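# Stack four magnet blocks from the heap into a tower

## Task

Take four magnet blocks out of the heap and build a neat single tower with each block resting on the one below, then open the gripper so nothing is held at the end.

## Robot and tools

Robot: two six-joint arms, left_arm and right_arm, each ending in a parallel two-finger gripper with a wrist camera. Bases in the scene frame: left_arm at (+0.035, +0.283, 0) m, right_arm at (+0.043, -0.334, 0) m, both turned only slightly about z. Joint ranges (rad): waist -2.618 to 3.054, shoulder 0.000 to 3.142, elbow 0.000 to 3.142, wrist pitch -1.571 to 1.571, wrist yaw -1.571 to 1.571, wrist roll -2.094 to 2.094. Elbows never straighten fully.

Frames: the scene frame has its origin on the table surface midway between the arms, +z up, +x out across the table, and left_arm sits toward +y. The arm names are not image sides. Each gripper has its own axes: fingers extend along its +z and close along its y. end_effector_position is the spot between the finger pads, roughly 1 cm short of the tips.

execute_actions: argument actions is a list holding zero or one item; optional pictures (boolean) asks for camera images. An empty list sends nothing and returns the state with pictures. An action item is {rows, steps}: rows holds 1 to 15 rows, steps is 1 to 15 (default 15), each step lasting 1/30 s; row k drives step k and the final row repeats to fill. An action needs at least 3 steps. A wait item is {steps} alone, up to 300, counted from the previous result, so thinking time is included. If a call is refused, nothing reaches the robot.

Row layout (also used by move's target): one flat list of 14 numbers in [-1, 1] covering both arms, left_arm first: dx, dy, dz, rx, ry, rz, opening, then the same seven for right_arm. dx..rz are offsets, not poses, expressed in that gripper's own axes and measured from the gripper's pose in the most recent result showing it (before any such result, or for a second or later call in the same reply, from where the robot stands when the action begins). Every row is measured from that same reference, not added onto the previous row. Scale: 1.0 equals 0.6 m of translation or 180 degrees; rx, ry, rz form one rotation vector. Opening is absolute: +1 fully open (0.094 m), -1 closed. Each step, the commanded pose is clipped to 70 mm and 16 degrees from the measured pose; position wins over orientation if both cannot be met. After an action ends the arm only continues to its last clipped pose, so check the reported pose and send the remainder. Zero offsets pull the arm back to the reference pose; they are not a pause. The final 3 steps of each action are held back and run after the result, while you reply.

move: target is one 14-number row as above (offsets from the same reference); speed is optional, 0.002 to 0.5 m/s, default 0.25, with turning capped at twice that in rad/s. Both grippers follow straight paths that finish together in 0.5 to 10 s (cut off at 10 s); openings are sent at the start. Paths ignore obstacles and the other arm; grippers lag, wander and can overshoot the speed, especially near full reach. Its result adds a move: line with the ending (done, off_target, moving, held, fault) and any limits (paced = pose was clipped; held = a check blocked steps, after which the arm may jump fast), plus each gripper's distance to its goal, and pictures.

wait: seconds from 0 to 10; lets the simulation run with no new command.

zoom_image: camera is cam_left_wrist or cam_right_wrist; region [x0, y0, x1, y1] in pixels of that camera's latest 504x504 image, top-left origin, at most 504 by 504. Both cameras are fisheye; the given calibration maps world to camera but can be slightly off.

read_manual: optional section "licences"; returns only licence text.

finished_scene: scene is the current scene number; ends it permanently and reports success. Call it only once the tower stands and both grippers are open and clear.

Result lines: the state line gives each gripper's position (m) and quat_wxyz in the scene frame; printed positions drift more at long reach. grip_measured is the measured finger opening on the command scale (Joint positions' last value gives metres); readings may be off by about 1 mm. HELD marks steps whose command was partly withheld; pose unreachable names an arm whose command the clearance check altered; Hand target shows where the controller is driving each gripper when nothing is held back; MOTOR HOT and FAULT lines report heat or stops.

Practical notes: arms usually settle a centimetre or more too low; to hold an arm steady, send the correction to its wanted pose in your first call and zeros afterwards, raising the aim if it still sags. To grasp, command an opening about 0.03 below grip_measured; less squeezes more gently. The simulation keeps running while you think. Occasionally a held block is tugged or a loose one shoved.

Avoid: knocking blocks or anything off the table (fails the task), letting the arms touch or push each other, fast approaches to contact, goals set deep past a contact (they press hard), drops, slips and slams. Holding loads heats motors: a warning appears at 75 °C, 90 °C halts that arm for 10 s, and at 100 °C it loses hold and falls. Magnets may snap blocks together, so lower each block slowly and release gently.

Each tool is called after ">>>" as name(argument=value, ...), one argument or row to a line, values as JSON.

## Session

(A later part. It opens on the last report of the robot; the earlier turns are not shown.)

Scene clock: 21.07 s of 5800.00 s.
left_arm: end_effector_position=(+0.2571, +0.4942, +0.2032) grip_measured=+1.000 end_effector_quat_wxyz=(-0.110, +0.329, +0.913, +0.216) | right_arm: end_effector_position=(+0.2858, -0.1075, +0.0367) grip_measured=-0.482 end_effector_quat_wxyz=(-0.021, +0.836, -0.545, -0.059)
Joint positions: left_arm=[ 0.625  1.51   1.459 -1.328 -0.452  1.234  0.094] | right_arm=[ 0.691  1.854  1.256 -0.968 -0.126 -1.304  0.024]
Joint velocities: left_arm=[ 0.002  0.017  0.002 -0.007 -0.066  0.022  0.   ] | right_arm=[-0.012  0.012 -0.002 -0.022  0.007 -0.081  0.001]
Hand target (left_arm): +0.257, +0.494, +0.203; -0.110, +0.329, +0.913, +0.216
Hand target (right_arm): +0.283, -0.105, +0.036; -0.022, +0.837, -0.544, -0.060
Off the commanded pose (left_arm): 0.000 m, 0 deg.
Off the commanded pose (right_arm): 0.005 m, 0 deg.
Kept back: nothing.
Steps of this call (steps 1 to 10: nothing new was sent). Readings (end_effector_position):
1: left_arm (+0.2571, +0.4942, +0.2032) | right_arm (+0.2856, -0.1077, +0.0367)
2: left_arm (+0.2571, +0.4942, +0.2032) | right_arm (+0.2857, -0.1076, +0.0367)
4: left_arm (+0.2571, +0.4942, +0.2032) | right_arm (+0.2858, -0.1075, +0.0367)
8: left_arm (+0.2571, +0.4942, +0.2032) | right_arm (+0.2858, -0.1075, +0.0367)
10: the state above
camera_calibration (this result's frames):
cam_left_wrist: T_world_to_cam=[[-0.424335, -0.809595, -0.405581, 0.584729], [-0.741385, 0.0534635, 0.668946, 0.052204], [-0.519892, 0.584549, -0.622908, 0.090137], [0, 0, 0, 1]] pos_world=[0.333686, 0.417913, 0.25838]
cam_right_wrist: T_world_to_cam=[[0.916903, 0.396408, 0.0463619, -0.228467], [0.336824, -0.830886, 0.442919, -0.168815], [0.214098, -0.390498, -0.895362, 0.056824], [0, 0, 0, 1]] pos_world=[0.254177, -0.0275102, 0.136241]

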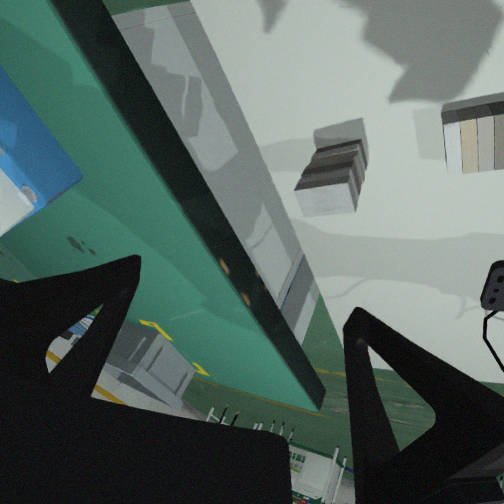

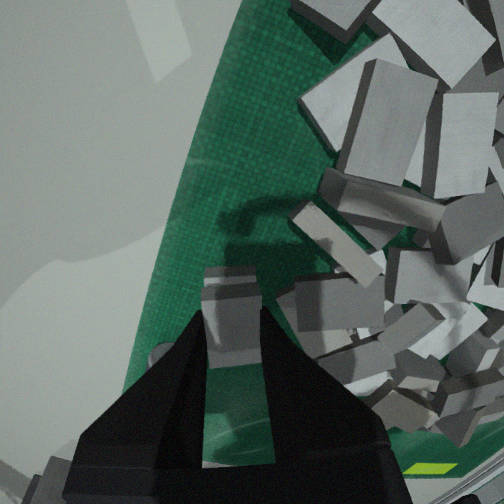

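>>> move(
  target=[0,0,0,0,0,0,1,0.002,0,0.02,0,0,0,-0.52],
  speed=0.03,
)

>>> execute_actions(
  actions=[
    {"rows":[[0,0,0,0,0,0,1,0,0,0,0,0,0,-0.2]],"steps":10},
  ],
)

>>> move(
  target=[0,0,0,0,0,0,1,0,0,-0.2,0,0.04,0,-0.2],
)

Scene clock: 22.07 s of 5800.00 s.
left_arm: end_effector_position=(+0.2571, +0.4942, +0.2032) grip_measured=+1.000 end_effector_quat_wxyz=(-0.110, +0.329, +0.913, +0.216) | right_arm: end_effector_position=(+0.2862, -0.1077, +0.0275) grip_measured=-0.482 end_effector_quat_wxyz=(-0.021, +0.836, -0.545, -0.058)
Joint positions: left_arm=[ 0.625  1.51   1.459 -1.328 -0.452  1.234  0.094] | right_arm=[ 0.691  1.868  1.235 -0.934 -0.123 -1.304  0.024]
Joint velocities: left_arm=[-0.002 -0.002  0.017  0.007 -0.022 -0.051  0.   ] | right_arm=[ 0.012  0.002  0.012 -0.007  0.022 -0.066 -0.001]
Hand target (left_arm): +0.257, +0.494, +0.203; -0.110, +0.329, +0.913, +0.216
Hand target (right_arm): +0.286, -0.107, +0.025; -0.021, +0.836, -0.545, -0.059
Off the commanded pose (left_arm): 0.000 m, 0 deg.
Off the commanded pose (right_arm): 0.003 m, 0 deg.
Kept back: nothing.
move: done
camera_calibration (this result's frames):
cam_left_wrist: T_world_to_cam=[[-0.424335, -0.809595, -0.405581, 0.584729], [-0.741385, 0.0534635, 0.668946, 0.052204], [-0.519892, 0.584549, -0.622908, 0.090137], [0, 0, 0, 1]] pos_world=[0.333686, 0.417913, 0.25838]
cam_right_wrist: T_world_to_cam=[[0.916854, 0.396492, 0.0466118, -0.228334], [0.336307, -0.829994, 0.44498, -0.16487], [0.215119, -0.392306, -0.894326, 0.04796], [0, 0, 0, 1]] pos_world=[0.254479, -0.0274934, 0.126899]

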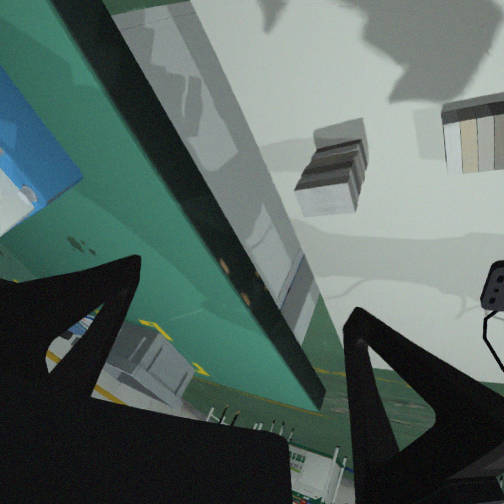

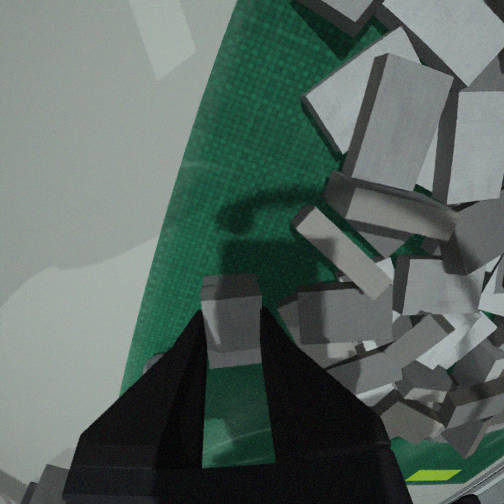

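Scene clock: 22.30 s of 5800.00 s.
left_arm: end_effector_position=(+0.2571, +0.4942, +0.2032) grip_measured=+1.000 end_effector_quat_wxyz=(-0.110, +0.329, +0.913, +0.216) | right_arm: end_effector_position=(+0.2863, -0.1078, +0.0275) grip_measured=-0.202 end_effector_quat_wxyz=(-0.021, +0.836, -0.545, -0.058)
Joint positions: left_arm=[ 0.625  1.51   1.459 -1.328 -0.452  1.234  0.094] | right_arm=[ 0.691  1.868  1.235 -0.934 -0.122 -1.304  0.038]
Joint velocities: left_arm=[-0.012  0.007  0.007  0.037 -0.051 -0.11   0.   ] | right_arm=[-0.012 -0.007  0.012 -0.051 -0.037 -0.022  0.   ]
Steps of this call (steps 1 to 7: the first 7 steps of this action). Readings (end_effector_position):
1: left_arm (+0.2571, +0.4942, +0.2032) | right_arm (+0.2863, -0.1077, +0.0275)
2: left_arm (+0.2571, +0.4942, +0.2032) | right_arm (+0.2863, -0.1077, +0.0275)
4: left_arm (+0.2571, +0.4942, +0.2032) | right_arm (+0.2863, -0.1078, +0.0275)
7: the state above

Scene clock: 23.77 s of 5800.00 s.
left_arm: end_effector_position=(+0.2571, +0.4942, +0.2032) grip_measured=+1.000 end_effector_quat_wxyz=(-0.110, +0.329, +0.913, +0.216) | right_arm: end_effector_position=(+0.2934, -0.1229, +0.1408) grip_measured=-0.202 end_effector_quat_wxyz=(+0.018, +0.837, -0.547, -0.007)
Joint positions: left_arm=[ 0.625  1.51   1.459 -1.328 -0.452  1.234  0.094] | right_arm=[ 0.707  1.821  1.639 -1.428 -0.003 -1.287  0.038]
Joint velocities: left_arm=[-0.017 -0.007 -0.012 -0.022 -0.022 -0.037  0.   ] | right_arm=[-0.022 -0.002  0.002 -0.051 -0.022 -0.095  0.   ]
Hand target (left_arm): +0.257, +0.494, +0.203; -0.110, +0.329, +0.913, +0.216
Hand target (right_arm): +0.293, -0.119, +0.146; +0.014, +0.838, -0.545, -0.005
Off your previous action's commanded pose (left_arm): 0.000 m, 0 deg at its last step (step 3 of this call).
Off your previous action's commanded pose (right_arm): 0.000 m, 0 deg at its last step (step 3 of this call).
Off the commanded pose (left_arm): 0.000 m, 0 deg.
Off the commanded pose (right_arm): 0.007 m, 1 deg.
Kept back: nothing.
move: done
camera_calibration (this result's frames):
cam_left_wrist: T_world_to_cam=[[-0.424335, -0.809595, -0.405581, 0.584729], [-0.741385, 0.0534635, 0.668946, 0.052204], [-0.519892, 0.584549, -0.622908, 0.090137], [0, 0, 0, 1]] pos_world=[0.333686, 0.417913, 0.25838]
cam_right_wrist: T_world_to_cam=[[0.915343, 0.401029, 0.0363805, -0.231673], [0.315008, -0.769412, 0.555676, -0.232195], [0.250833, -0.497174, -0.830603, 0.109433], [0, 0, 0, 1]] pos_world=[0.257754, -0.0313387, 0.228349]

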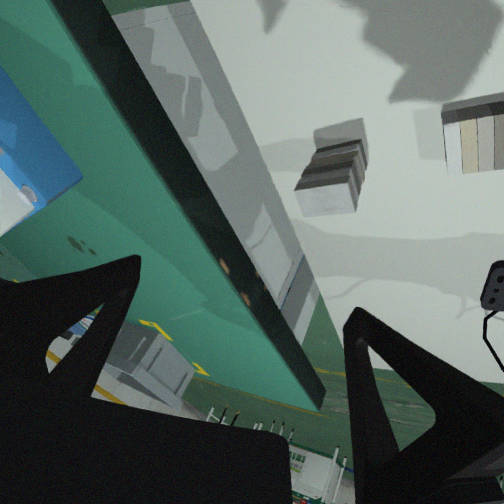

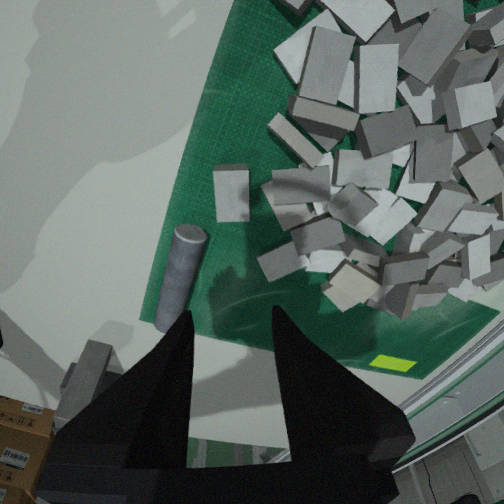

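>>> zoom_image(
  camera="cam_right_wrist",
  region=[200,0,450,250],
)

Region (200, 0, 450, 250) of cam_right_wrist's 504x504 image, scaled by 2.016, with more detail than that image has.

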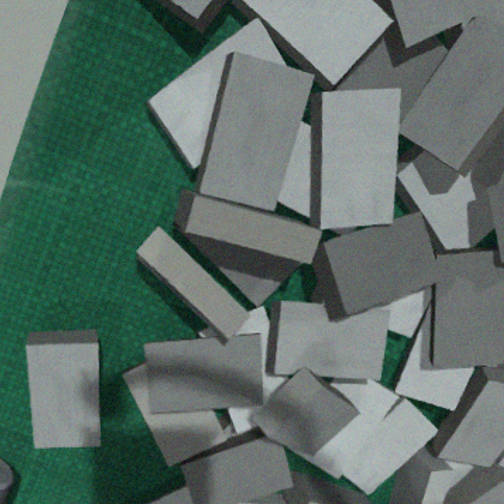

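>>> move(
  target=[0,0,0,0,0,0,1,-0.181,-0.093,0.125,0,0,0.059,-0.25],
  speed=0.3,
)

Scene clock: 25.27 s of 5800.00 s.
left_arm: end_effector_position=(+0.2571, +0.4942, +0.2032) grip_measured=+1.000 end_effector_quat_wxyz=(-0.110, +0.329, +0.913, +0.216) | right_arm: end_effector_position=(+0.2985, -0.0113, +0.0546) grip_measured=-0.248 end_effector_quat_wxyz=(+0.036, +0.784, -0.619, -0.001)
Joint positions: left_arm=[ 0.625  1.51   1.459 -1.328 -0.452  1.234  0.094] | right_arm=[ 0.909  2.215  1.866 -1.294 -0.001 -0.906  0.035]
Joint velocities: left_arm=[-0.007 -0.007 -0.017  0.022 -0.051  0.066  0.   ] | right_arm=[ 0.007 -0.002  0.002  0.022 -0.066  0.007  0.001]
Hand target (left_arm): +0.257, +0.494, +0.203; -0.110, +0.329, +0.913, +0.216
Hand target (right_arm): +0.301, -0.004, +0.064; +0.020, +0.782, -0.622, -0.005
Off the commanded pose (left_arm): 0.000 m, 0 deg.
Off the commanded pose (right_arm): 0.012 m, 2 deg.
Kept back: nothing.
move: off_target (right_arm)
camera_calibration (this result's frames):
cam_left_wrist: T_world_to_cam=[[-0.424335, -0.809595, -0.405581, 0.584729], [-0.741385, 0.0534635, 0.668946, 0.052204], [-0.519892, 0.584549, -0.622908, 0.090137], [0, 0, 0, 1]] pos_world=[0.333686, 0.417913, 0.25838]
cam_right_wrist: T_world_to_cam=[[0.972027, 0.234162, 0.0182045, -0.295789], [0.179559, -0.790849, 0.585078, -0.0614344], [0.1514, -0.565443, -0.810772, 0.119826], [0, 0, 0, 1]] pos_world=[0.280404, 0.0884321, 0.13848]

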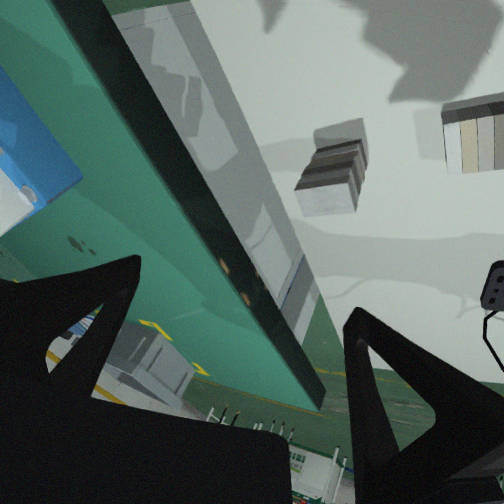

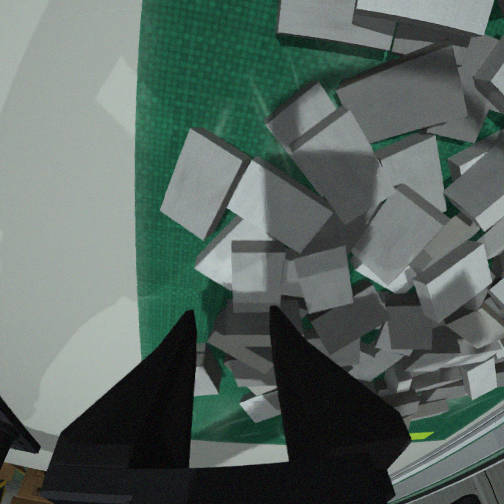

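>>> move(
  target=[0,0,0,0,0,0,1,-0.013,-0.018,0.012,0,0,0,-0.25],
  speed=0.1,
)

Scene clock: 26.27 s of 5800.00 s.
left_arm: end_effector_position=(+0.2571, +0.4942, +0.2032) grip_measured=+1.000 end_effector_quat_wxyz=(-0.110, +0.329, +0.913, +0.216) | right_arm: end_effector_position=(+0.3027, -0.0060, +0.0404) grip_measured=-0.248 end_effector_quat_wxyz=(+0.046, +0.783, -0.620, -0.001)
Joint positions: left_arm=[ 0.625  1.51   1.459 -1.328 -0.452  1.234  0.094] | right_arm=[ 0.909  2.275  1.907 -1.295 -0.001 -0.904  0.035]
Joint velocities: left_arm=[-0.002  0.017  0.012  0.022 -0.095 -0.095  0.   ] | right_arm=[-0.017 -0.012 -0.002  0.007  0.022  0.051 -0.001]
Hand target (left_arm): +0.257, +0.494, +0.203; -0.110, +0.329, +0.913, +0.216
Hand target (right_arm): +0.307, -0.002, +0.047; +0.036, +0.784, -0.619, -0.001
Off the commanded pose (left_arm): 0.000 m, 0 deg.
Off the commanded pose (right_arm): 0.009 m, 1 deg.
Kept back: nothing.
move: done
camera_calibration (this result's frames):
cam_left_wrist: T_world_to_cam=[[-0.424335, -0.809595, -0.405581, 0.584729], [-0.741385, 0.0534635, 0.668946, 0.052204], [-0.519892, 0.584549, -0.622908, 0.090137], [0, 0, 0, 1]] pos_world=[0.333686, 0.417913, 0.25838]
cam_right_wrist: T_world_to_cam=[[0.972687, 0.232108, 0.00239283, -0.300382], [0.185106, -0.781854, 0.595349, -0.0517878], [0.140056, -0.578645, -0.803464, 0.113731], [0, 0, 0, 1]] pos_world=[0.285835, 0.0950405, 0.122929]

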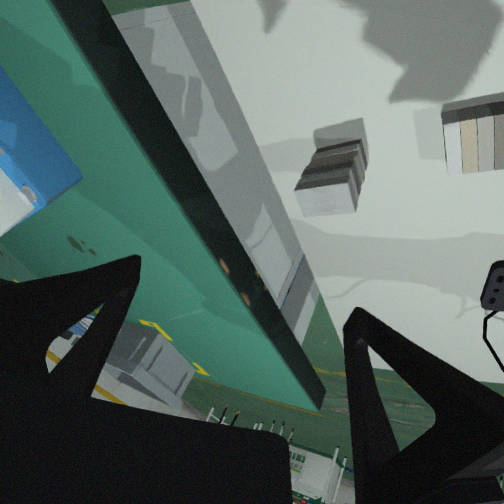

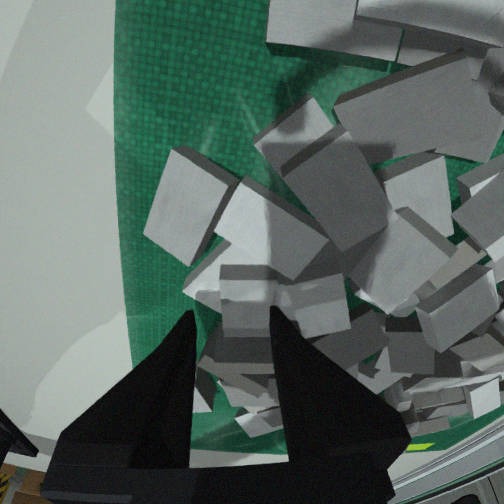

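>>> move(
  target=[0,0,0,0,0,0,1,-0.008,-0.02,-0.012,0.032,-0.026,0,-0.25],
  speed=0.1,
)

Scene clock: 27.60 s of 5800.00 s.
left_arm: end_effector_position=(+0.2571, +0.4942, +0.2032) grip_measured=+1.000 end_effector_quat_wxyz=(-0.110, +0.329, +0.913, +0.216) | right_arm: end_effector_position=(+0.3096, +0.0023, +0.0384) grip_measured=-0.248 end_effector_quat_wxyz=(-0.005, +0.785, -0.619, +0.000)
Joint positions: left_arm=[ 0.625  1.51   1.459 -1.328 -0.452  1.234  0.094] | right_arm=[ 0.909  2.213  1.8   -1.148 -0.    -0.908  0.035]
Joint velocities: left_arm=[-0.017  0.002  0.017  0.081  0.081 -0.066  0.   ] | right_arm=[-0.002  0.007  0.002 -0.081  0.081  0.007 -0.001]
Hand target (left_arm): +0.257, +0.494, +0.203; -0.110, +0.329, +0.913, +0.216
Hand target (right_arm): +0.313, +0.002, +0.046; -0.019, +0.785, -0.620, -0.001
Off the commanded pose (left_arm): 0.000 m, 0 deg.
Off the commanded pose (right_arm): 0.009 m, 2 deg.
Kept back: nothing.
move: done
camera_calibration (this result's frames):
cam_left_wrist: T_world_to_cam=[[-0.424335, -0.809595, -0.405581, 0.584729], [-0.741385, 0.0534635, 0.668946, 0.052204], [-0.519892, 0.584549, -0.622908, 0.090137], [0, 0, 0, 1]] pos_world=[0.333686, 0.417913, 0.25838]
cam_right_wrist: T_world_to_cam=[[0.968955, 0.232843, 0.0831344, -0.310989], [0.151991, -0.826193, 0.542498, -0.0329387], [0.195002, -0.51302, -0.835933, 0.100065], [0, 0, 0, 1]] pos_world=[0.286828, 0.0965331, 0.12737]

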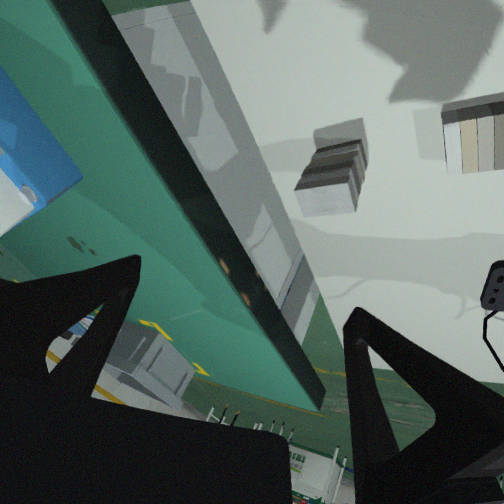

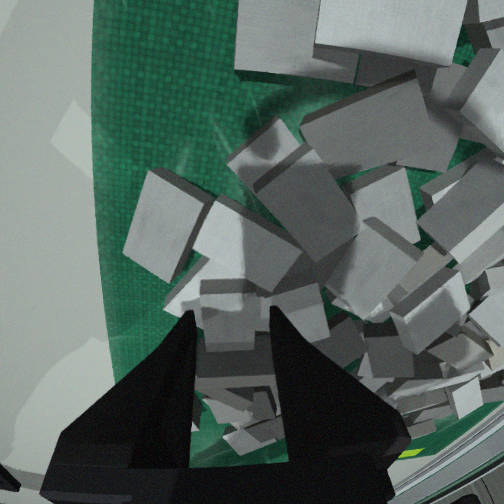

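Centered. Descend.

>>> move(
  target=[0,0,0,0,0,0,1,0,0,0.017,0,0,0,-0.27],
  speed=0.04,
)

>>> zoom_image(
  camera="cam_right_wrist",
  region=[150,240,320,410],
)

Scene clock: 28.53 s of 5800.00 s.
left_arm: end_effector_position=(+0.2571, +0.4942, +0.2032) grip_measured=+1.000 end_effector_quat_wxyz=(-0.110, +0.329, +0.913, +0.216) | right_arm: end_effector_position=(+0.3100, +0.0029, +0.0346) grip_measured=-0.268 end_effector_quat_wxyz=(-0.008, +0.786, -0.619, +0.000)
Joint positions: left_arm=[ 0.625  1.51   1.459 -1.328 -0.452  1.234  0.094] | right_arm=[ 0.909  2.213  1.785 -1.127 -0.    -0.908  0.034]
Joint velocities: left_arm=[-0.022  0.002 -0.007 -0.095 -0.037 -0.051  0.   ] | right_arm=[ 0.012 -0.022 -0.007 -0.037  0.051  0.022 -0.   ]
Hand target (left_arm): +0.257, +0.494, +0.203; -0.110, +0.329, +0.913, +0.216
Hand target (right_arm): +0.310, +0.002, +0.028; -0.005, +0.786, -0.619, -0.000
Off the commanded pose (left_arm): 0.000 m, 0 deg.
Off the commanded pose (right_arm): 0.006 m, 0 deg.
Kept back: nothing.
move: done
camera_calibration (this result's frames):
cam_left_wrist: T_world_to_cam=[[-0.424335, -0.809595, -0.405581, 0.584729], [-0.741385, 0.0534635, 0.668946, 0.052204], [-0.519892, 0.584549, -0.622908, 0.090137], [0, 0, 0, 1]] pos_world=[0.333686, 0.417913, 0.25838]
cam_right_wrist: T_world_to_cam=[[0.968561, 0.23283, 0.0876301, -0.311286], [0.150379, -0.828556, 0.539334, -0.0298721], [0.19818, -0.5092, -0.83752, 0.0961776], [0, 0, 0, 1]] pos_world=[0.286931, 0.0966997, 0.12394]

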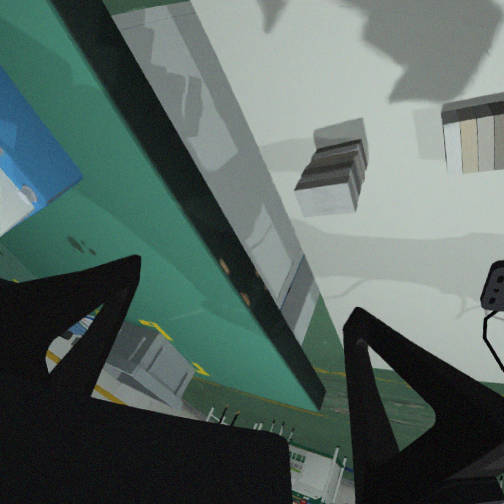

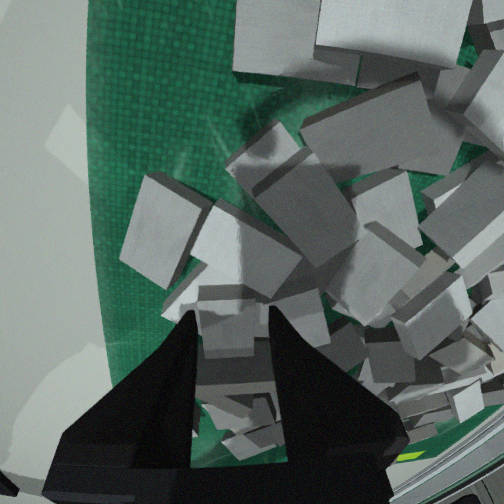

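Region (150, 240, 320, 410) of cam_right_wrist's 504x504 image, scaled by 2.965, with more detail than that image has.

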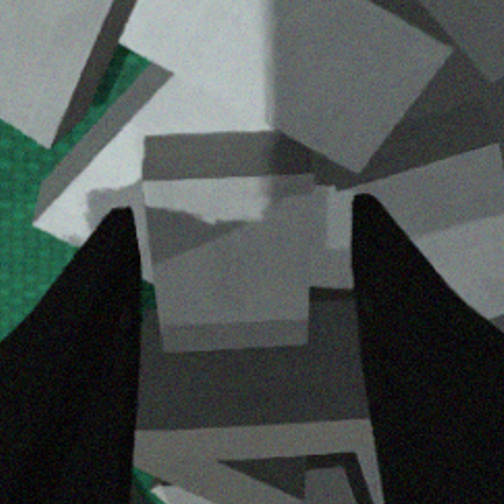

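>>> move(
  target=[0,0,0,0,0,0,1,0.004,0.01,0.018,0,0,0,-0.3],
  speed=0.03,
)

>>> zoom_image(
  camera="cam_right_wrist",
  region=[150,240,320,410],
)

Scene clock: 29.47 s of 5800.00 s.
left_arm: end_effector_position=(+0.2571, +0.4942, +0.2032) grip_measured=+1.000 end_effector_quat_wxyz=(-0.110, +0.329, +0.913, +0.216) | right_arm: end_effector_position=(+0.3099, +0.0026, +0.0330) grip_measured=-0.298 end_effector_quat_wxyz=(-0.017, +0.785, -0.619, +0.000)
Joint positions: left_arm=[ 0.625  1.51   1.459 -1.328 -0.452  1.234  0.094] | right_arm=[ 0.909  2.194  1.748 -1.09   0.001 -0.908  0.033]
Joint velocities: left_arm=[-0.002 -0.007 -0.007  0.037 -0.022  0.051  0.   ] | right_arm=[-0.002 -0.012 -0.012  0.007 -0.022  0.022 -0.   ]
Hand target (left_arm): +0.257, +0.494, +0.203; -0.110, +0.329, +0.913, +0.216
Hand target (right_arm): +0.305, -0.001, +0.024; -0.008, +0.786, -0.619, +0.000
Off the commanded pose (left_arm): 0.000 m, 0 deg.
Off the commanded pose (right_arm): 0.011 m, 1 deg.
Kept back: nothing.
move: off_target (right_arm)
camera_calibration (this result's frames):
cam_left_wrist: T_world_to_cam=[[-0.424335, -0.809595, -0.405581, 0.584729], [-0.741385, 0.0534635, 0.668946, 0.052204], [-0.519892, 0.584549, -0.622908, 0.090137], [0, 0, 0, 1]] pos_world=[0.333686, 0.417913, 0.25838]
cam_right_wrist: T_world_to_cam=[[0.967426, 0.231495, 0.102456, -0.311088], [0.143953, -0.835966, 0.529565, -0.0269591], [0.208242, -0.497566, -0.842059, 0.0916817], [0, 0, 0, 1]] pos_world=[0.285744, 0.0950961, 0.123351]

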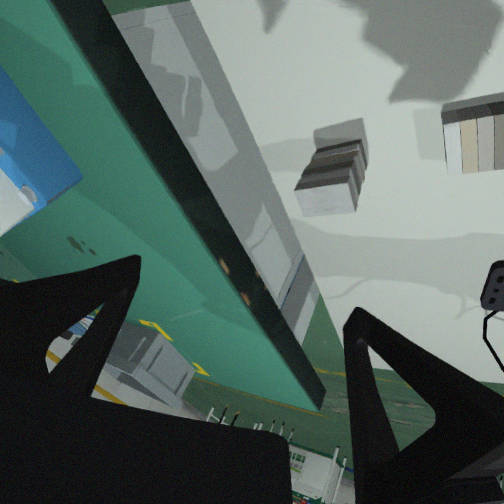

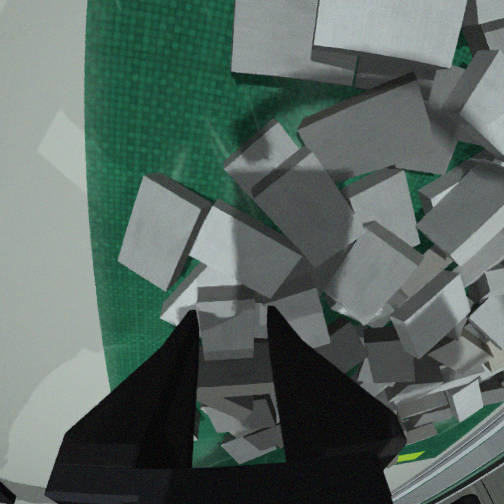

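Region (150, 240, 320, 410) of cam_right_wrist's 504x504 image, scaled by 2.965, with more detail than that image has.

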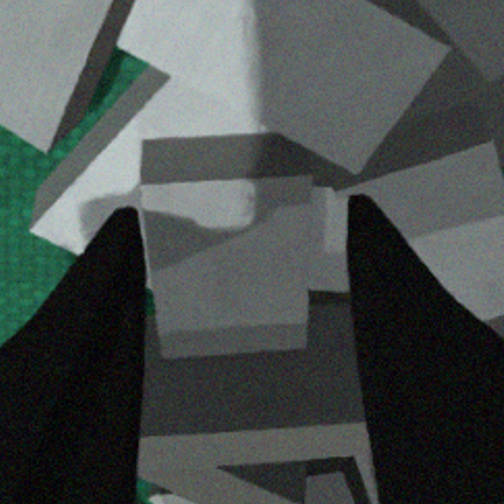

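>>> move(
  target=[0,0,0,0,0,0,1,0.006,0.009,-0.02,0,0,0,-0.3],
  speed=0.05,
)

Scene clock: 30.50 s of 5800.00 s.
left_arm: end_effector_position=(+0.2571, +0.4942, +0.2032) grip_measured=+1.000 end_effector_quat_wxyz=(-0.110, +0.329, +0.913, +0.216) | right_arm: end_effector_position=(+0.3081, +0.0003, +0.0374) grip_measured=-0.298 end_effector_quat_wxyz=(-0.015, +0.785, -0.619, +0.000)
Joint positions: left_arm=[ 0.625  1.51   1.459 -1.328 -0.452  1.234  0.094] | right_arm=[ 0.909  2.183  1.748 -1.106  0.001 -0.908  0.033]
Joint velocities: left_arm=[ 0.002  0.002  0.032 -0.11  -0.081  0.051  0.   ] | right_arm=[ 0.002 -0.012 -0.002 -0.007  0.095  0.007 -0.001]
Hand target (left_arm): +0.257, +0.494, +0.203; -0.110, +0.329, +0.913, +0.216
Hand target (right_arm): +0.305, -0.002, +0.044; -0.017, +0.785, -0.619, +0.000
Off the commanded pose (left_arm): 0.000 m, 0 deg.
Off the commanded pose (right_arm): 0.008 m, 0 deg.
Kept back: nothing.
move: done
camera_calibration (this result's frames):
cam_left_wrist: T_world_to_cam=[[-0.424335, -0.809595, -0.405581, 0.584729], [-0.741385, 0.0534635, 0.668946, 0.052204], [-0.519892, 0.584549, -0.622908, 0.090137], [0, 0, 0, 1]] pos_world=[0.333686, 0.417913, 0.25838]
cam_right_wrist: T_world_to_cam=[[0.967689, 0.231826, 0.0991688, -0.309251], [0.145339, -0.834222, 0.53193, -0.0314213], [0.206044, -0.50033, -0.840961, 0.0952733], [0, 0, 0, 1]] pos_world=[0.284195, 0.0931481, 0.127503]

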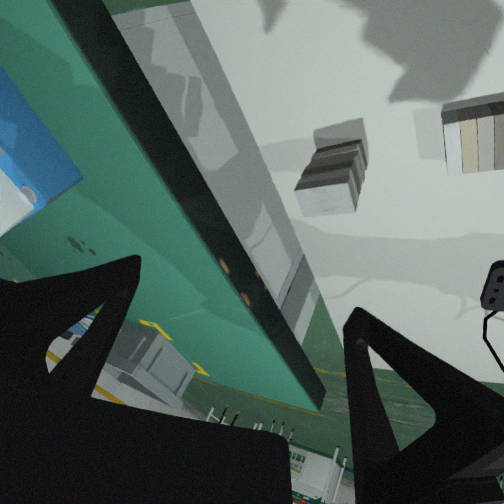

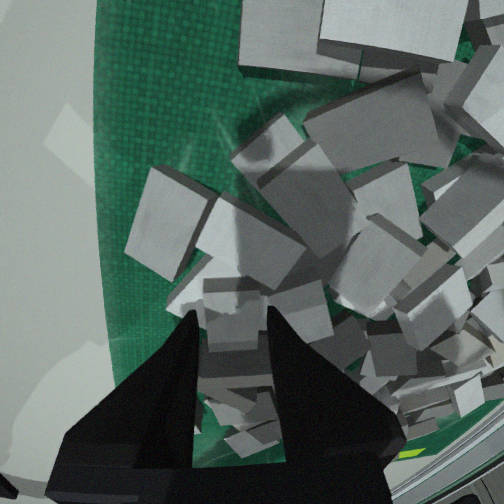

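>>> move(
  target=[0,0,0,0,0,0,1,0.004,0.005,0.024,0,0,0,-0.36],
  speed=0.03,
)

>>> zoom_image(
  camera="cam_right_wrist",
  region=[150,240,320,410],
)

Scene clock: 31.50 s of 5800.00 s.
left_arm: end_effector_position=(+0.2571, +0.4942, +0.2032) grip_measured=+1.000 end_effector_quat_wxyz=(-0.110, +0.329, +0.913, +0.216) | right_arm: end_effector_position=(+0.3063, -0.0021, +0.0258) grip_measured=-0.358 end_effector_quat_wxyz=(-0.014, +0.785, -0.619, +0.001)
Joint positions: left_arm=[ 0.625  1.51   1.459 -1.328 -0.452  1.234  0.094] | right_arm=[ 0.909  2.183  1.701 -1.061  0.001 -0.908  0.03 ]
Joint velocities: left_arm=[-0.002 -0.007 -0.002 -0.007  0.022  0.037  0.   ] | right_arm=[-0.012 -0.012 -0.007 -0.051  0.007 -0.037  0.   ]
Hand target (left_arm): +0.257, +0.494, +0.203; -0.110, +0.329, +0.913, +0.216
Hand target (right_arm): +0.306, -0.002, +0.023; -0.015, +0.785, -0.619, +0.000
Off the commanded pose (left_arm): 0.000 m, 0 deg.
Off the commanded pose (right_arm): 0.003 m, 0 deg.
Kept back: nothing.
move: done
camera_calibration (this result's frames):
cam_left_wrist: T_world_to_cam=[[-0.424335, -0.809595, -0.405581, 0.584729], [-0.741385, 0.0534635, 0.668946, 0.052204], [-0.519892, 0.584549, -0.622908, 0.090137], [0, 0, 0, 1]] pos_world=[0.333686, 0.417913, 0.25838]
cam_right_wrist: T_world_to_cam=[[0.967779, 0.231986, 0.0979077, -0.305758], [0.145804, -0.833302, 0.533243, -0.0271967], [0.205292, -0.501786, -0.840277, 0.0849234], [0, 0, 0, 1]] pos_world=[0.282437, 0.0908817, 0.115798]

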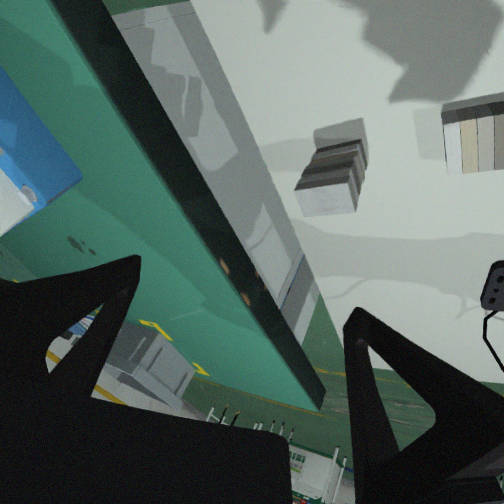

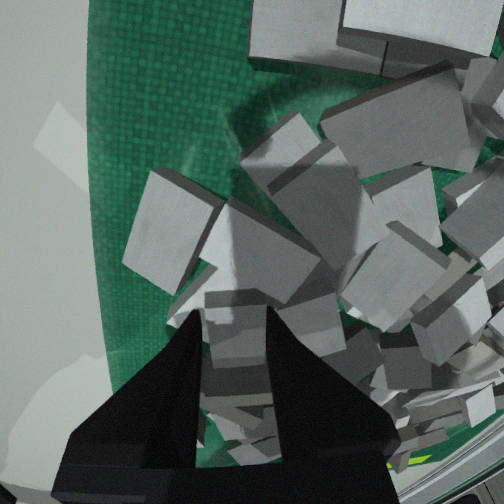

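Region (150, 240, 320, 410) of cam_right_wrist's 504x504 image, scaled by 2.965, with more detail than that image has.

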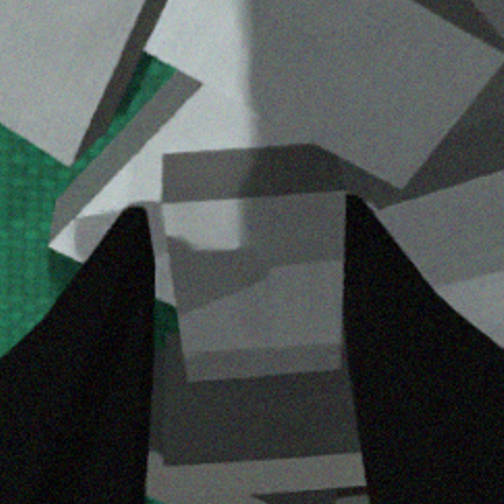

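>>> execute_actions(
  actions=[
    {"rows":[[0,0,0,0,0,0,1,0,0,0,0,0,0,-0.52]],"steps":10},
  ],
)

>>> move(
  target=[0,0,0,0,0,0,1,0,0,-0.09,0,0,0,-0.52],
  speed=0.12,
)

Scene clock: 31.80 s of 5800.00 s.
left_arm: end_effector_position=(+0.2571, +0.4942, +0.2032) grip_measured=+1.000 end_effector_quat_wxyz=(-0.110, +0.329, +0.913, +0.216) | right_arm: end_effector_position=(+0.3064, -0.0021, +0.0258) grip_measured=-0.475 end_effector_quat_wxyz=(-0.014, +0.785, -0.619, +0.001)
Joint positions: left_arm=[ 0.625  1.51   1.459 -1.328 -0.452  1.234  0.094] | right_arm=[ 0.909  2.183  1.701 -1.06   0.001 -0.908  0.025]
Joint velocities: left_arm=[ 0.007 -0.002 -0.002  0.022 -0.007  0.007  0.   ] | right_arm=[-0.002 -0.002  0.007 -0.007 -0.095 -0.022  0.   ]
Steps of this call (steps 1 to 2: nothing new was sent; steps 3 to 9: the first 7 steps of this action). Readings (end_effector_position):
3: left_arm (+0.2571, +0.4942, +0.2032) | right_arm (+0.3064, -0.0021, +0.0258)
4: left_arm (+0.2571, +0.4942, +0.2032) | right_arm (+0.3064, -0.0021, +0.0258)
6: left_arm (+0.2571, +0.4942, +0.2032) | right_arm (+0.3064, -0.0021, +0.0258)
9: the state above

Scene clock: 33.07 s of 5800.00 s.
left_arm: end_effector_position=(+0.2571, +0.4942, +0.2032) grip_measured=+1.000 end_effector_quat_wxyz=(-0.110, +0.329, +0.913, +0.216) | right_arm: end_effector_position=(+0.3013, -0.0086, +0.0645) grip_measured=-0.475 end_effector_quat_wxyz=(+0.005, +0.786, -0.619, +0.001)
Joint positions: left_arm=[ 0.625  1.51   1.459 -1.328 -0.452  1.234  0.094] | right_arm=[ 0.909  2.161  1.821 -1.241  0.001 -0.908  0.025]
Joint velocities: left_arm=[-0.002 -0.002  0.002  0.007  0.051 -0.022  0.   ] | right_arm=[ 0.012 -0.012  0.007 -0.066  0.022  0.007  0.   ]
Hand target (left_arm): +0.257, +0.494, +0.203; -0.110, +0.329, +0.913, +0.216
Hand target (right_arm): +0.304, -0.003, +0.080; -0.014, +0.785, -0.619, +0.001
Off your previous action's commanded pose (left_arm): 0.000 m, 0 deg at its last step (step 3 of this call).
Off your previous action's commanded pose (right_arm): 0.000 m, 0 deg at its last step (step 3 of this call).
Off the commanded pose (left_arm): 0.000 m, 0 deg.
Off the commanded pose (right_arm): 0.017 m, 2 deg.
Kept back: nothing.
move: off_target (right_arm)
camera_calibration (this result's frames):
cam_left_wrist: T_world_to_cam=[[-0.424335, -0.809595, -0.405581, 0.584729], [-0.741385, 0.0534635, 0.668946, 0.052204], [-0.519892, 0.584549, -0.622908, 0.090137], [0, 0, 0, 1]] pos_world=[0.333686, 0.417913, 0.25838]
cam_right_wrist: T_world_to_cam=[[0.969711, 0.234462, 0.0684753, -0.301824], [0.15842, -0.817097, 0.554306, -0.0574525], [0.185915, -0.526669, -0.829491, 0.120102], [0, 0, 0, 1]] pos_world=[0.279455, 0.0870761, 0.152138]

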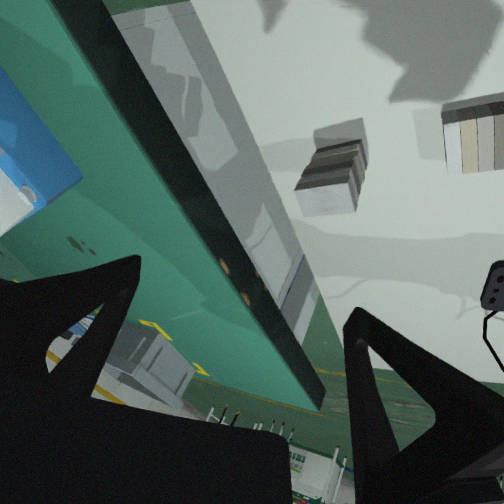

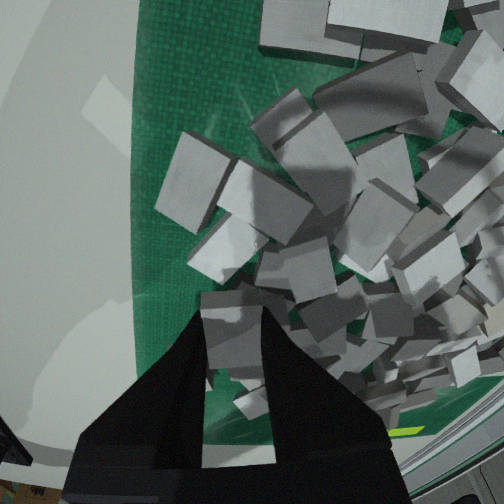

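>>> move(
  target=[0,0,0,0,0,0,1,0.162,0.059,0.0,0,0,-0.062,-0.52],
  speed=0.2,
)

Scene clock: 34.47 s of 5800.00 s.
left_arm: end_effector_position=(+0.2571, +0.4942, +0.2032) grip_measured=+1.000 end_effector_quat_wxyz=(-0.110, +0.329, +0.913, +0.216) | right_arm: end_effector_position=(+0.2878, -0.1108, +0.0587) grip_measured=-0.475 end_effector_quat_wxyz=(+0.016, +0.841, -0.541, +0.000)
Joint positions: left_arm=[ 0.625  1.51   1.459 -1.328 -0.452  1.234  0.094] | right_arm=[ 0.752  1.86   1.36  -1.103  0.009 -1.256  0.025]
Joint velocities: left_arm=[-0.017  0.007  0.017 -0.066 -0.081  0.051  0.   ] | right_arm=[ 0.007 -0.012 -0.007  0.037 -0.022  0.051 -0.   ]
Hand target (left_arm): +0.257, +0.494, +0.203; -0.110, +0.329, +0.913, +0.216
Hand target (right_arm): +0.288, -0.111, +0.064; +0.004, +0.842, -0.539, -0.000
Off the commanded pose (left_arm): 0.000 m, 0 deg.
Off the commanded pose (right_arm): 0.007 m, 1 deg.
Kept back: nothing.
move: done
camera_calibration (this result's frames):
cam_left_wrist: T_world_to_cam=[[-0.424335, -0.809595, -0.405581, 0.584729], [-0.741385, 0.0534635, 0.668946, 0.052204], [-0.519892, 0.584549, -0.622908, 0.090137], [0, 0, 0, 1]] pos_world=[0.333686, 0.417913, 0.25838]
cam_right_wrist: T_world_to_cam=[[0.908443, 0.41523, 0.0481259, -0.225582], [0.318303, -0.761782, 0.564243, -0.176185], [0.270952, -0.497264, -0.824205, 0.0424372], [0, 0, 0, 1]] pos_world=[0.24951, -0.0194438, 0.145245]

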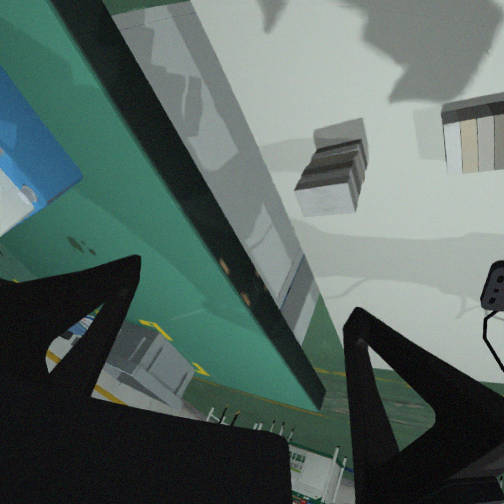

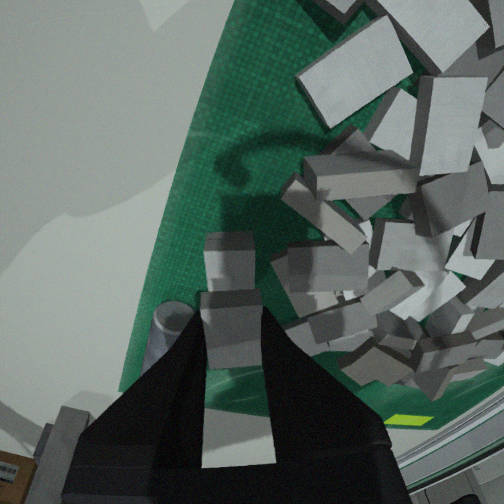

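>>> move(
  target=[0,0,0,0,0,0,1,-0.008,0,0.022,0,0,0,-0.52],
  speed=0.05,
)

>>> zoom_image(
  camera="cam_right_wrist",
  region=[150,230,320,400],
)

Scene clock: 35.50 s of 5800.00 s.
left_arm: end_effector_position=(+0.2571, +0.4942, +0.2032) grip_measured=+1.000 end_effector_quat_wxyz=(-0.110, +0.329, +0.913, +0.216) | right_arm: end_effector_position=(+0.2887, -0.1100, +0.0470) grip_measured=-0.475 end_effector_quat_wxyz=(+0.018, +0.839, -0.543, +0.000)
Joint positions: left_arm=[ 0.625  1.51   1.459 -1.328 -0.452  1.234  0.094] | right_arm=[ 0.752  1.879  1.337 -1.063  0.009 -1.25   0.025]
Joint velocities: left_arm=[ 0.002 -0.002 -0.022 -0.037 -0.037 -0.022  0.   ] | right_arm=[ 0.002  0.007 -0.007 -0.066 -0.037 -0.037 -0.   ]
Hand target (left_arm): +0.257, +0.494, +0.203; -0.110, +0.329, +0.913, +0.216
Hand target (right_arm): +0.286, -0.107, +0.045; +0.017, +0.841, -0.541, +0.000
Off the commanded pose (left_arm): 0.000 m, 0 deg.
Off the commanded pose (right_arm): 0.005 m, 0 deg.
Kept back: nothing.
move: done
camera_calibration (this result's frames):
cam_left_wrist: T_world_to_cam=[[-0.424335, -0.809595, -0.405581, 0.584729], [-0.741385, 0.0534635, 0.668946, 0.052204], [-0.519892, 0.584549, -0.622908, 0.090137], [0, 0, 0, 1]] pos_world=[0.333686, 0.417913, 0.25838]
cam_right_wrist: T_world_to_cam=[[0.910887, 0.410117, 0.0456986, -0.227306], [0.314963, -0.762516, 0.565127, -0.168395], [0.266614, -0.500373, -0.823738, 0.0338284], [0, 0, 0, 1]] pos_world=[0.25107, -0.018255, 0.133418]

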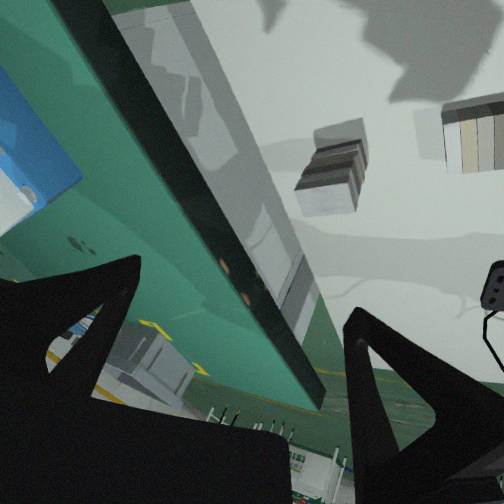

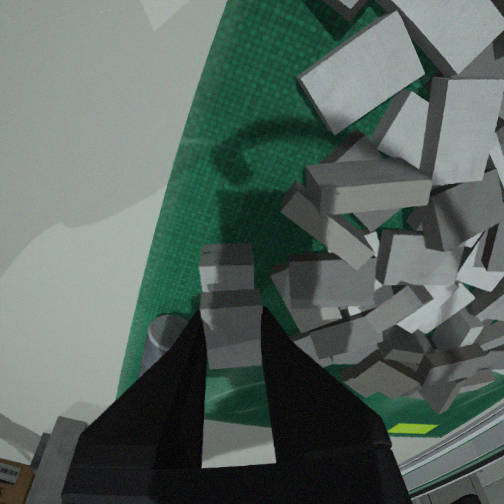

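Region (150, 230, 320, 400) of cam_right_wrist's 504x504 image, scaled by 2.965, with more detail than that image has.

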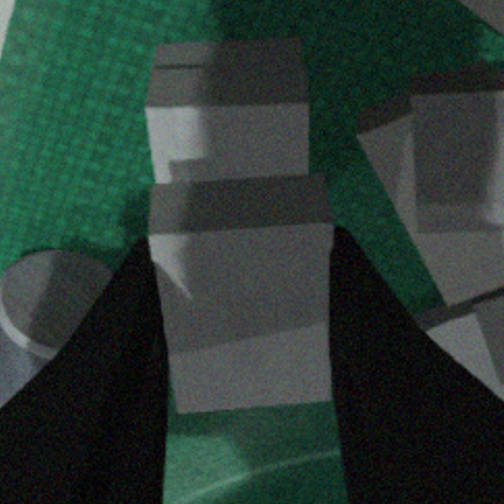

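>>> move(
  target=[0,0,0,0,0,0,1,-0.018,0.006,0.006,0,0,0,-0.52],
  speed=0.05,
)

>>> zoom_image(
  camera="cam_right_wrist",
  region=[150,230,320,400],
)

Scene clock: 36.47 s of 5800.00 s.
left_arm: end_effector_position=(+0.2571, +0.4942, +0.2032) grip_measured=+1.000 end_effector_quat_wxyz=(-0.110, +0.329, +0.913, +0.216) | right_arm: end_effector_position=(+0.2844, -0.1032, +0.0470) grip_measured=-0.475 end_effector_quat_wxyz=(+0.015, +0.839, -0.544, +0.001)
Joint positions: left_arm=[ 0.625  1.51   1.459 -1.328 -0.452  1.234  0.094] | right_arm=[ 0.776  1.879  1.337 -1.057  0.01  -1.226  0.025]
Joint velocities: left_arm=[-0.002 -0.007 -0.002 -0.051 -0.022  0.066  0.   ] | right_arm=[ 0.012 -0.002 -0.022  0.022  0.007 -0.051 -0.   ]
Hand target (left_arm): +0.257, +0.494, +0.203; -0.110, +0.329, +0.913, +0.216
Hand target (right_arm): +0.281, -0.102, +0.043; +0.018, +0.839, -0.543, +0.000
Off the commanded pose (left_arm): 0.000 m, 0 deg.
Off the commanded pose (right_arm): 0.005 m, 0 deg.
Kept back: nothing.
move: done
camera_calibration (this result's frames):
cam_left_wrist: T_world_to_cam=[[-0.424335, -0.809595, -0.405581, 0.584729], [-0.741385, 0.0534635, 0.668946, 0.052204], [-0.519892, 0.584549, -0.622908, 0.090137], [0, 0, 0, 1]] pos_world=[0.333686, 0.417913, 0.25838]
cam_right_wrist: T_world_to_cam=[[0.910925, 0.409274, 0.0520563, -0.226574], [0.311345, -0.76472, 0.564152, -0.160954], [0.270702, -0.497693, -0.824028, 0.0374847], [0, 0, 0, 1]] pos_world=[0.246357, -0.0116976, 0.133485]

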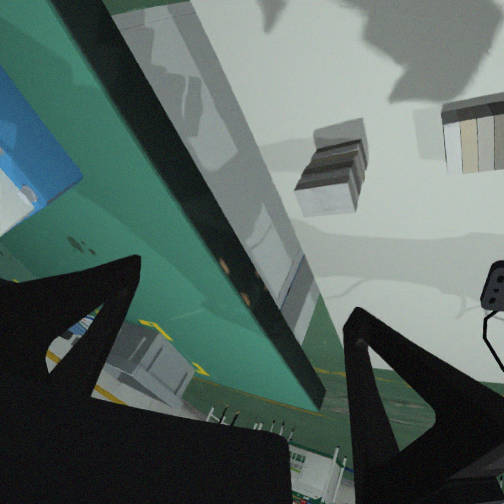

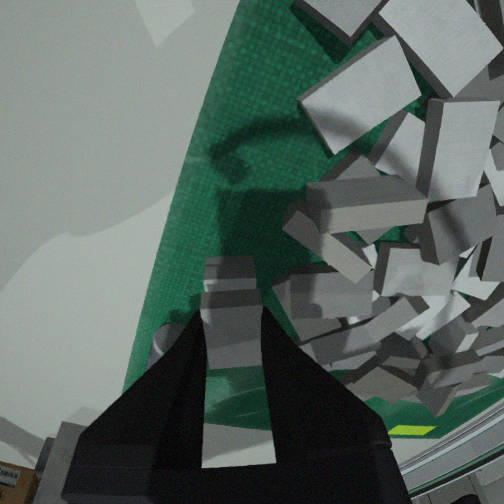

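Region (150, 230, 320, 400) of cam_right_wrist's 504x504 image, scaled by 2.965, with more detail than that image has.

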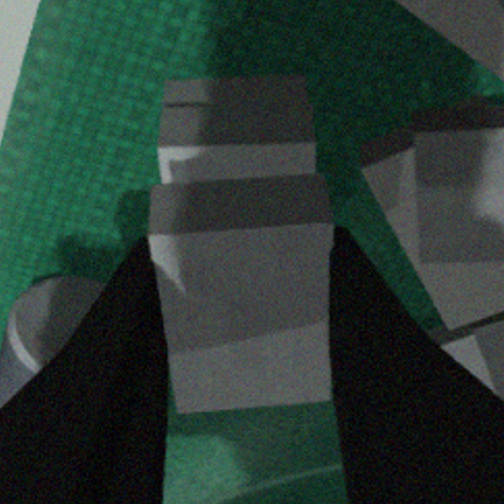

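>>> move(
  target=[0,0,0,0,0,0,1,0,0.002,0.019,0,0,0,-0.52],
  speed=0.03,
)

>>> zoom_image(
  camera="cam_right_wrist",
  region=[150,230,320,400],
)

Scene clock: 37.40 s of 5800.00 s.
left_arm: end_effector_position=(+0.2571, +0.4942, +0.2032) grip_measured=+1.000 end_effector_quat_wxyz=(-0.110, +0.329, +0.913, +0.216) | right_arm: end_effector_position=(+0.2841, -0.1035, +0.0405) grip_measured=-0.475 end_effector_quat_wxyz=(+0.012, +0.839, -0.544, +0.002)
Joint positions: left_arm=[ 0.625  1.51   1.459 -1.328 -0.452  1.234  0.094] | right_arm=[ 0.776  1.879  1.31  -1.024  0.01  -1.224  0.025]
Joint velocities: left_arm=[ 0.007  0.002  0.007 -0.066  0.007 -0.095  0.   ] | right_arm=[-0.002 -0.007 -0.022  0.066 -0.066  0.022 -0.001]
Hand target (left_arm): +0.257, +0.494, +0.203; -0.110, +0.329, +0.913, +0.216
Hand target (right_arm): +0.283, -0.104, +0.036; +0.015, +0.839, -0.544, +0.001
Off the commanded pose (left_arm): 0.000 m, 0 deg.
Off the commanded pose (right_arm): 0.005 m, 0 deg.
Kept back: nothing.
move: done
camera_calibration (this result's frames):
cam_left_wrist: T_world_to_cam=[[-0.424335, -0.809595, -0.405581, 0.584729], [-0.741385, 0.0534635, 0.668946, 0.052204], [-0.519892, 0.584549, -0.622908, 0.090137], [0, 0, 0, 1]] pos_world=[0.333686, 0.417913, 0.25838]
cam_right_wrist: T_world_to_cam=[[0.911289, 0.407638, 0.0581775, -0.226313], [0.307524, -0.767714, 0.562179, -0.156607], [0.273829, -0.494416, -0.824967, 0.0315911], [0, 0, 0, 1]] pos_world=[0.245746, -0.0123563, 0.127269]

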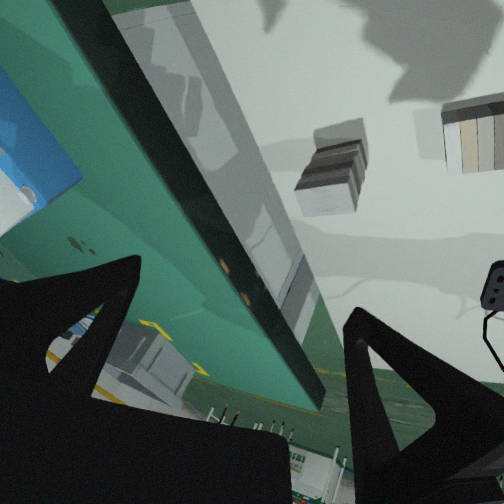

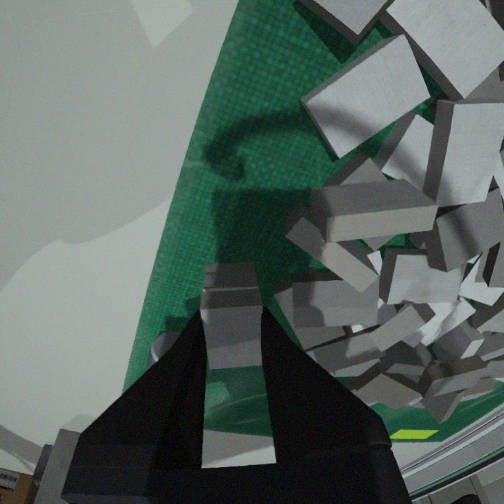

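Region (150, 230, 320, 400) of cam_right_wrist's 504x504 image, scaled by 2.965, with more detail than that image has.

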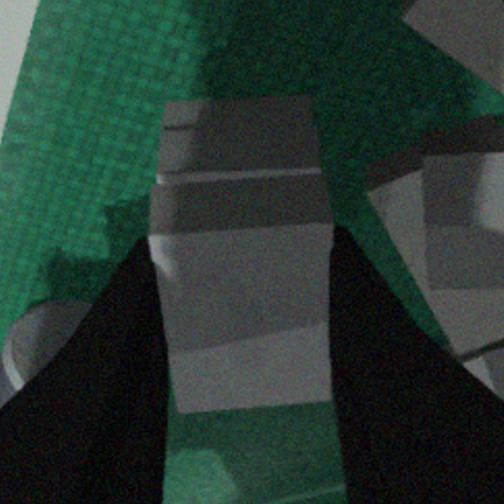

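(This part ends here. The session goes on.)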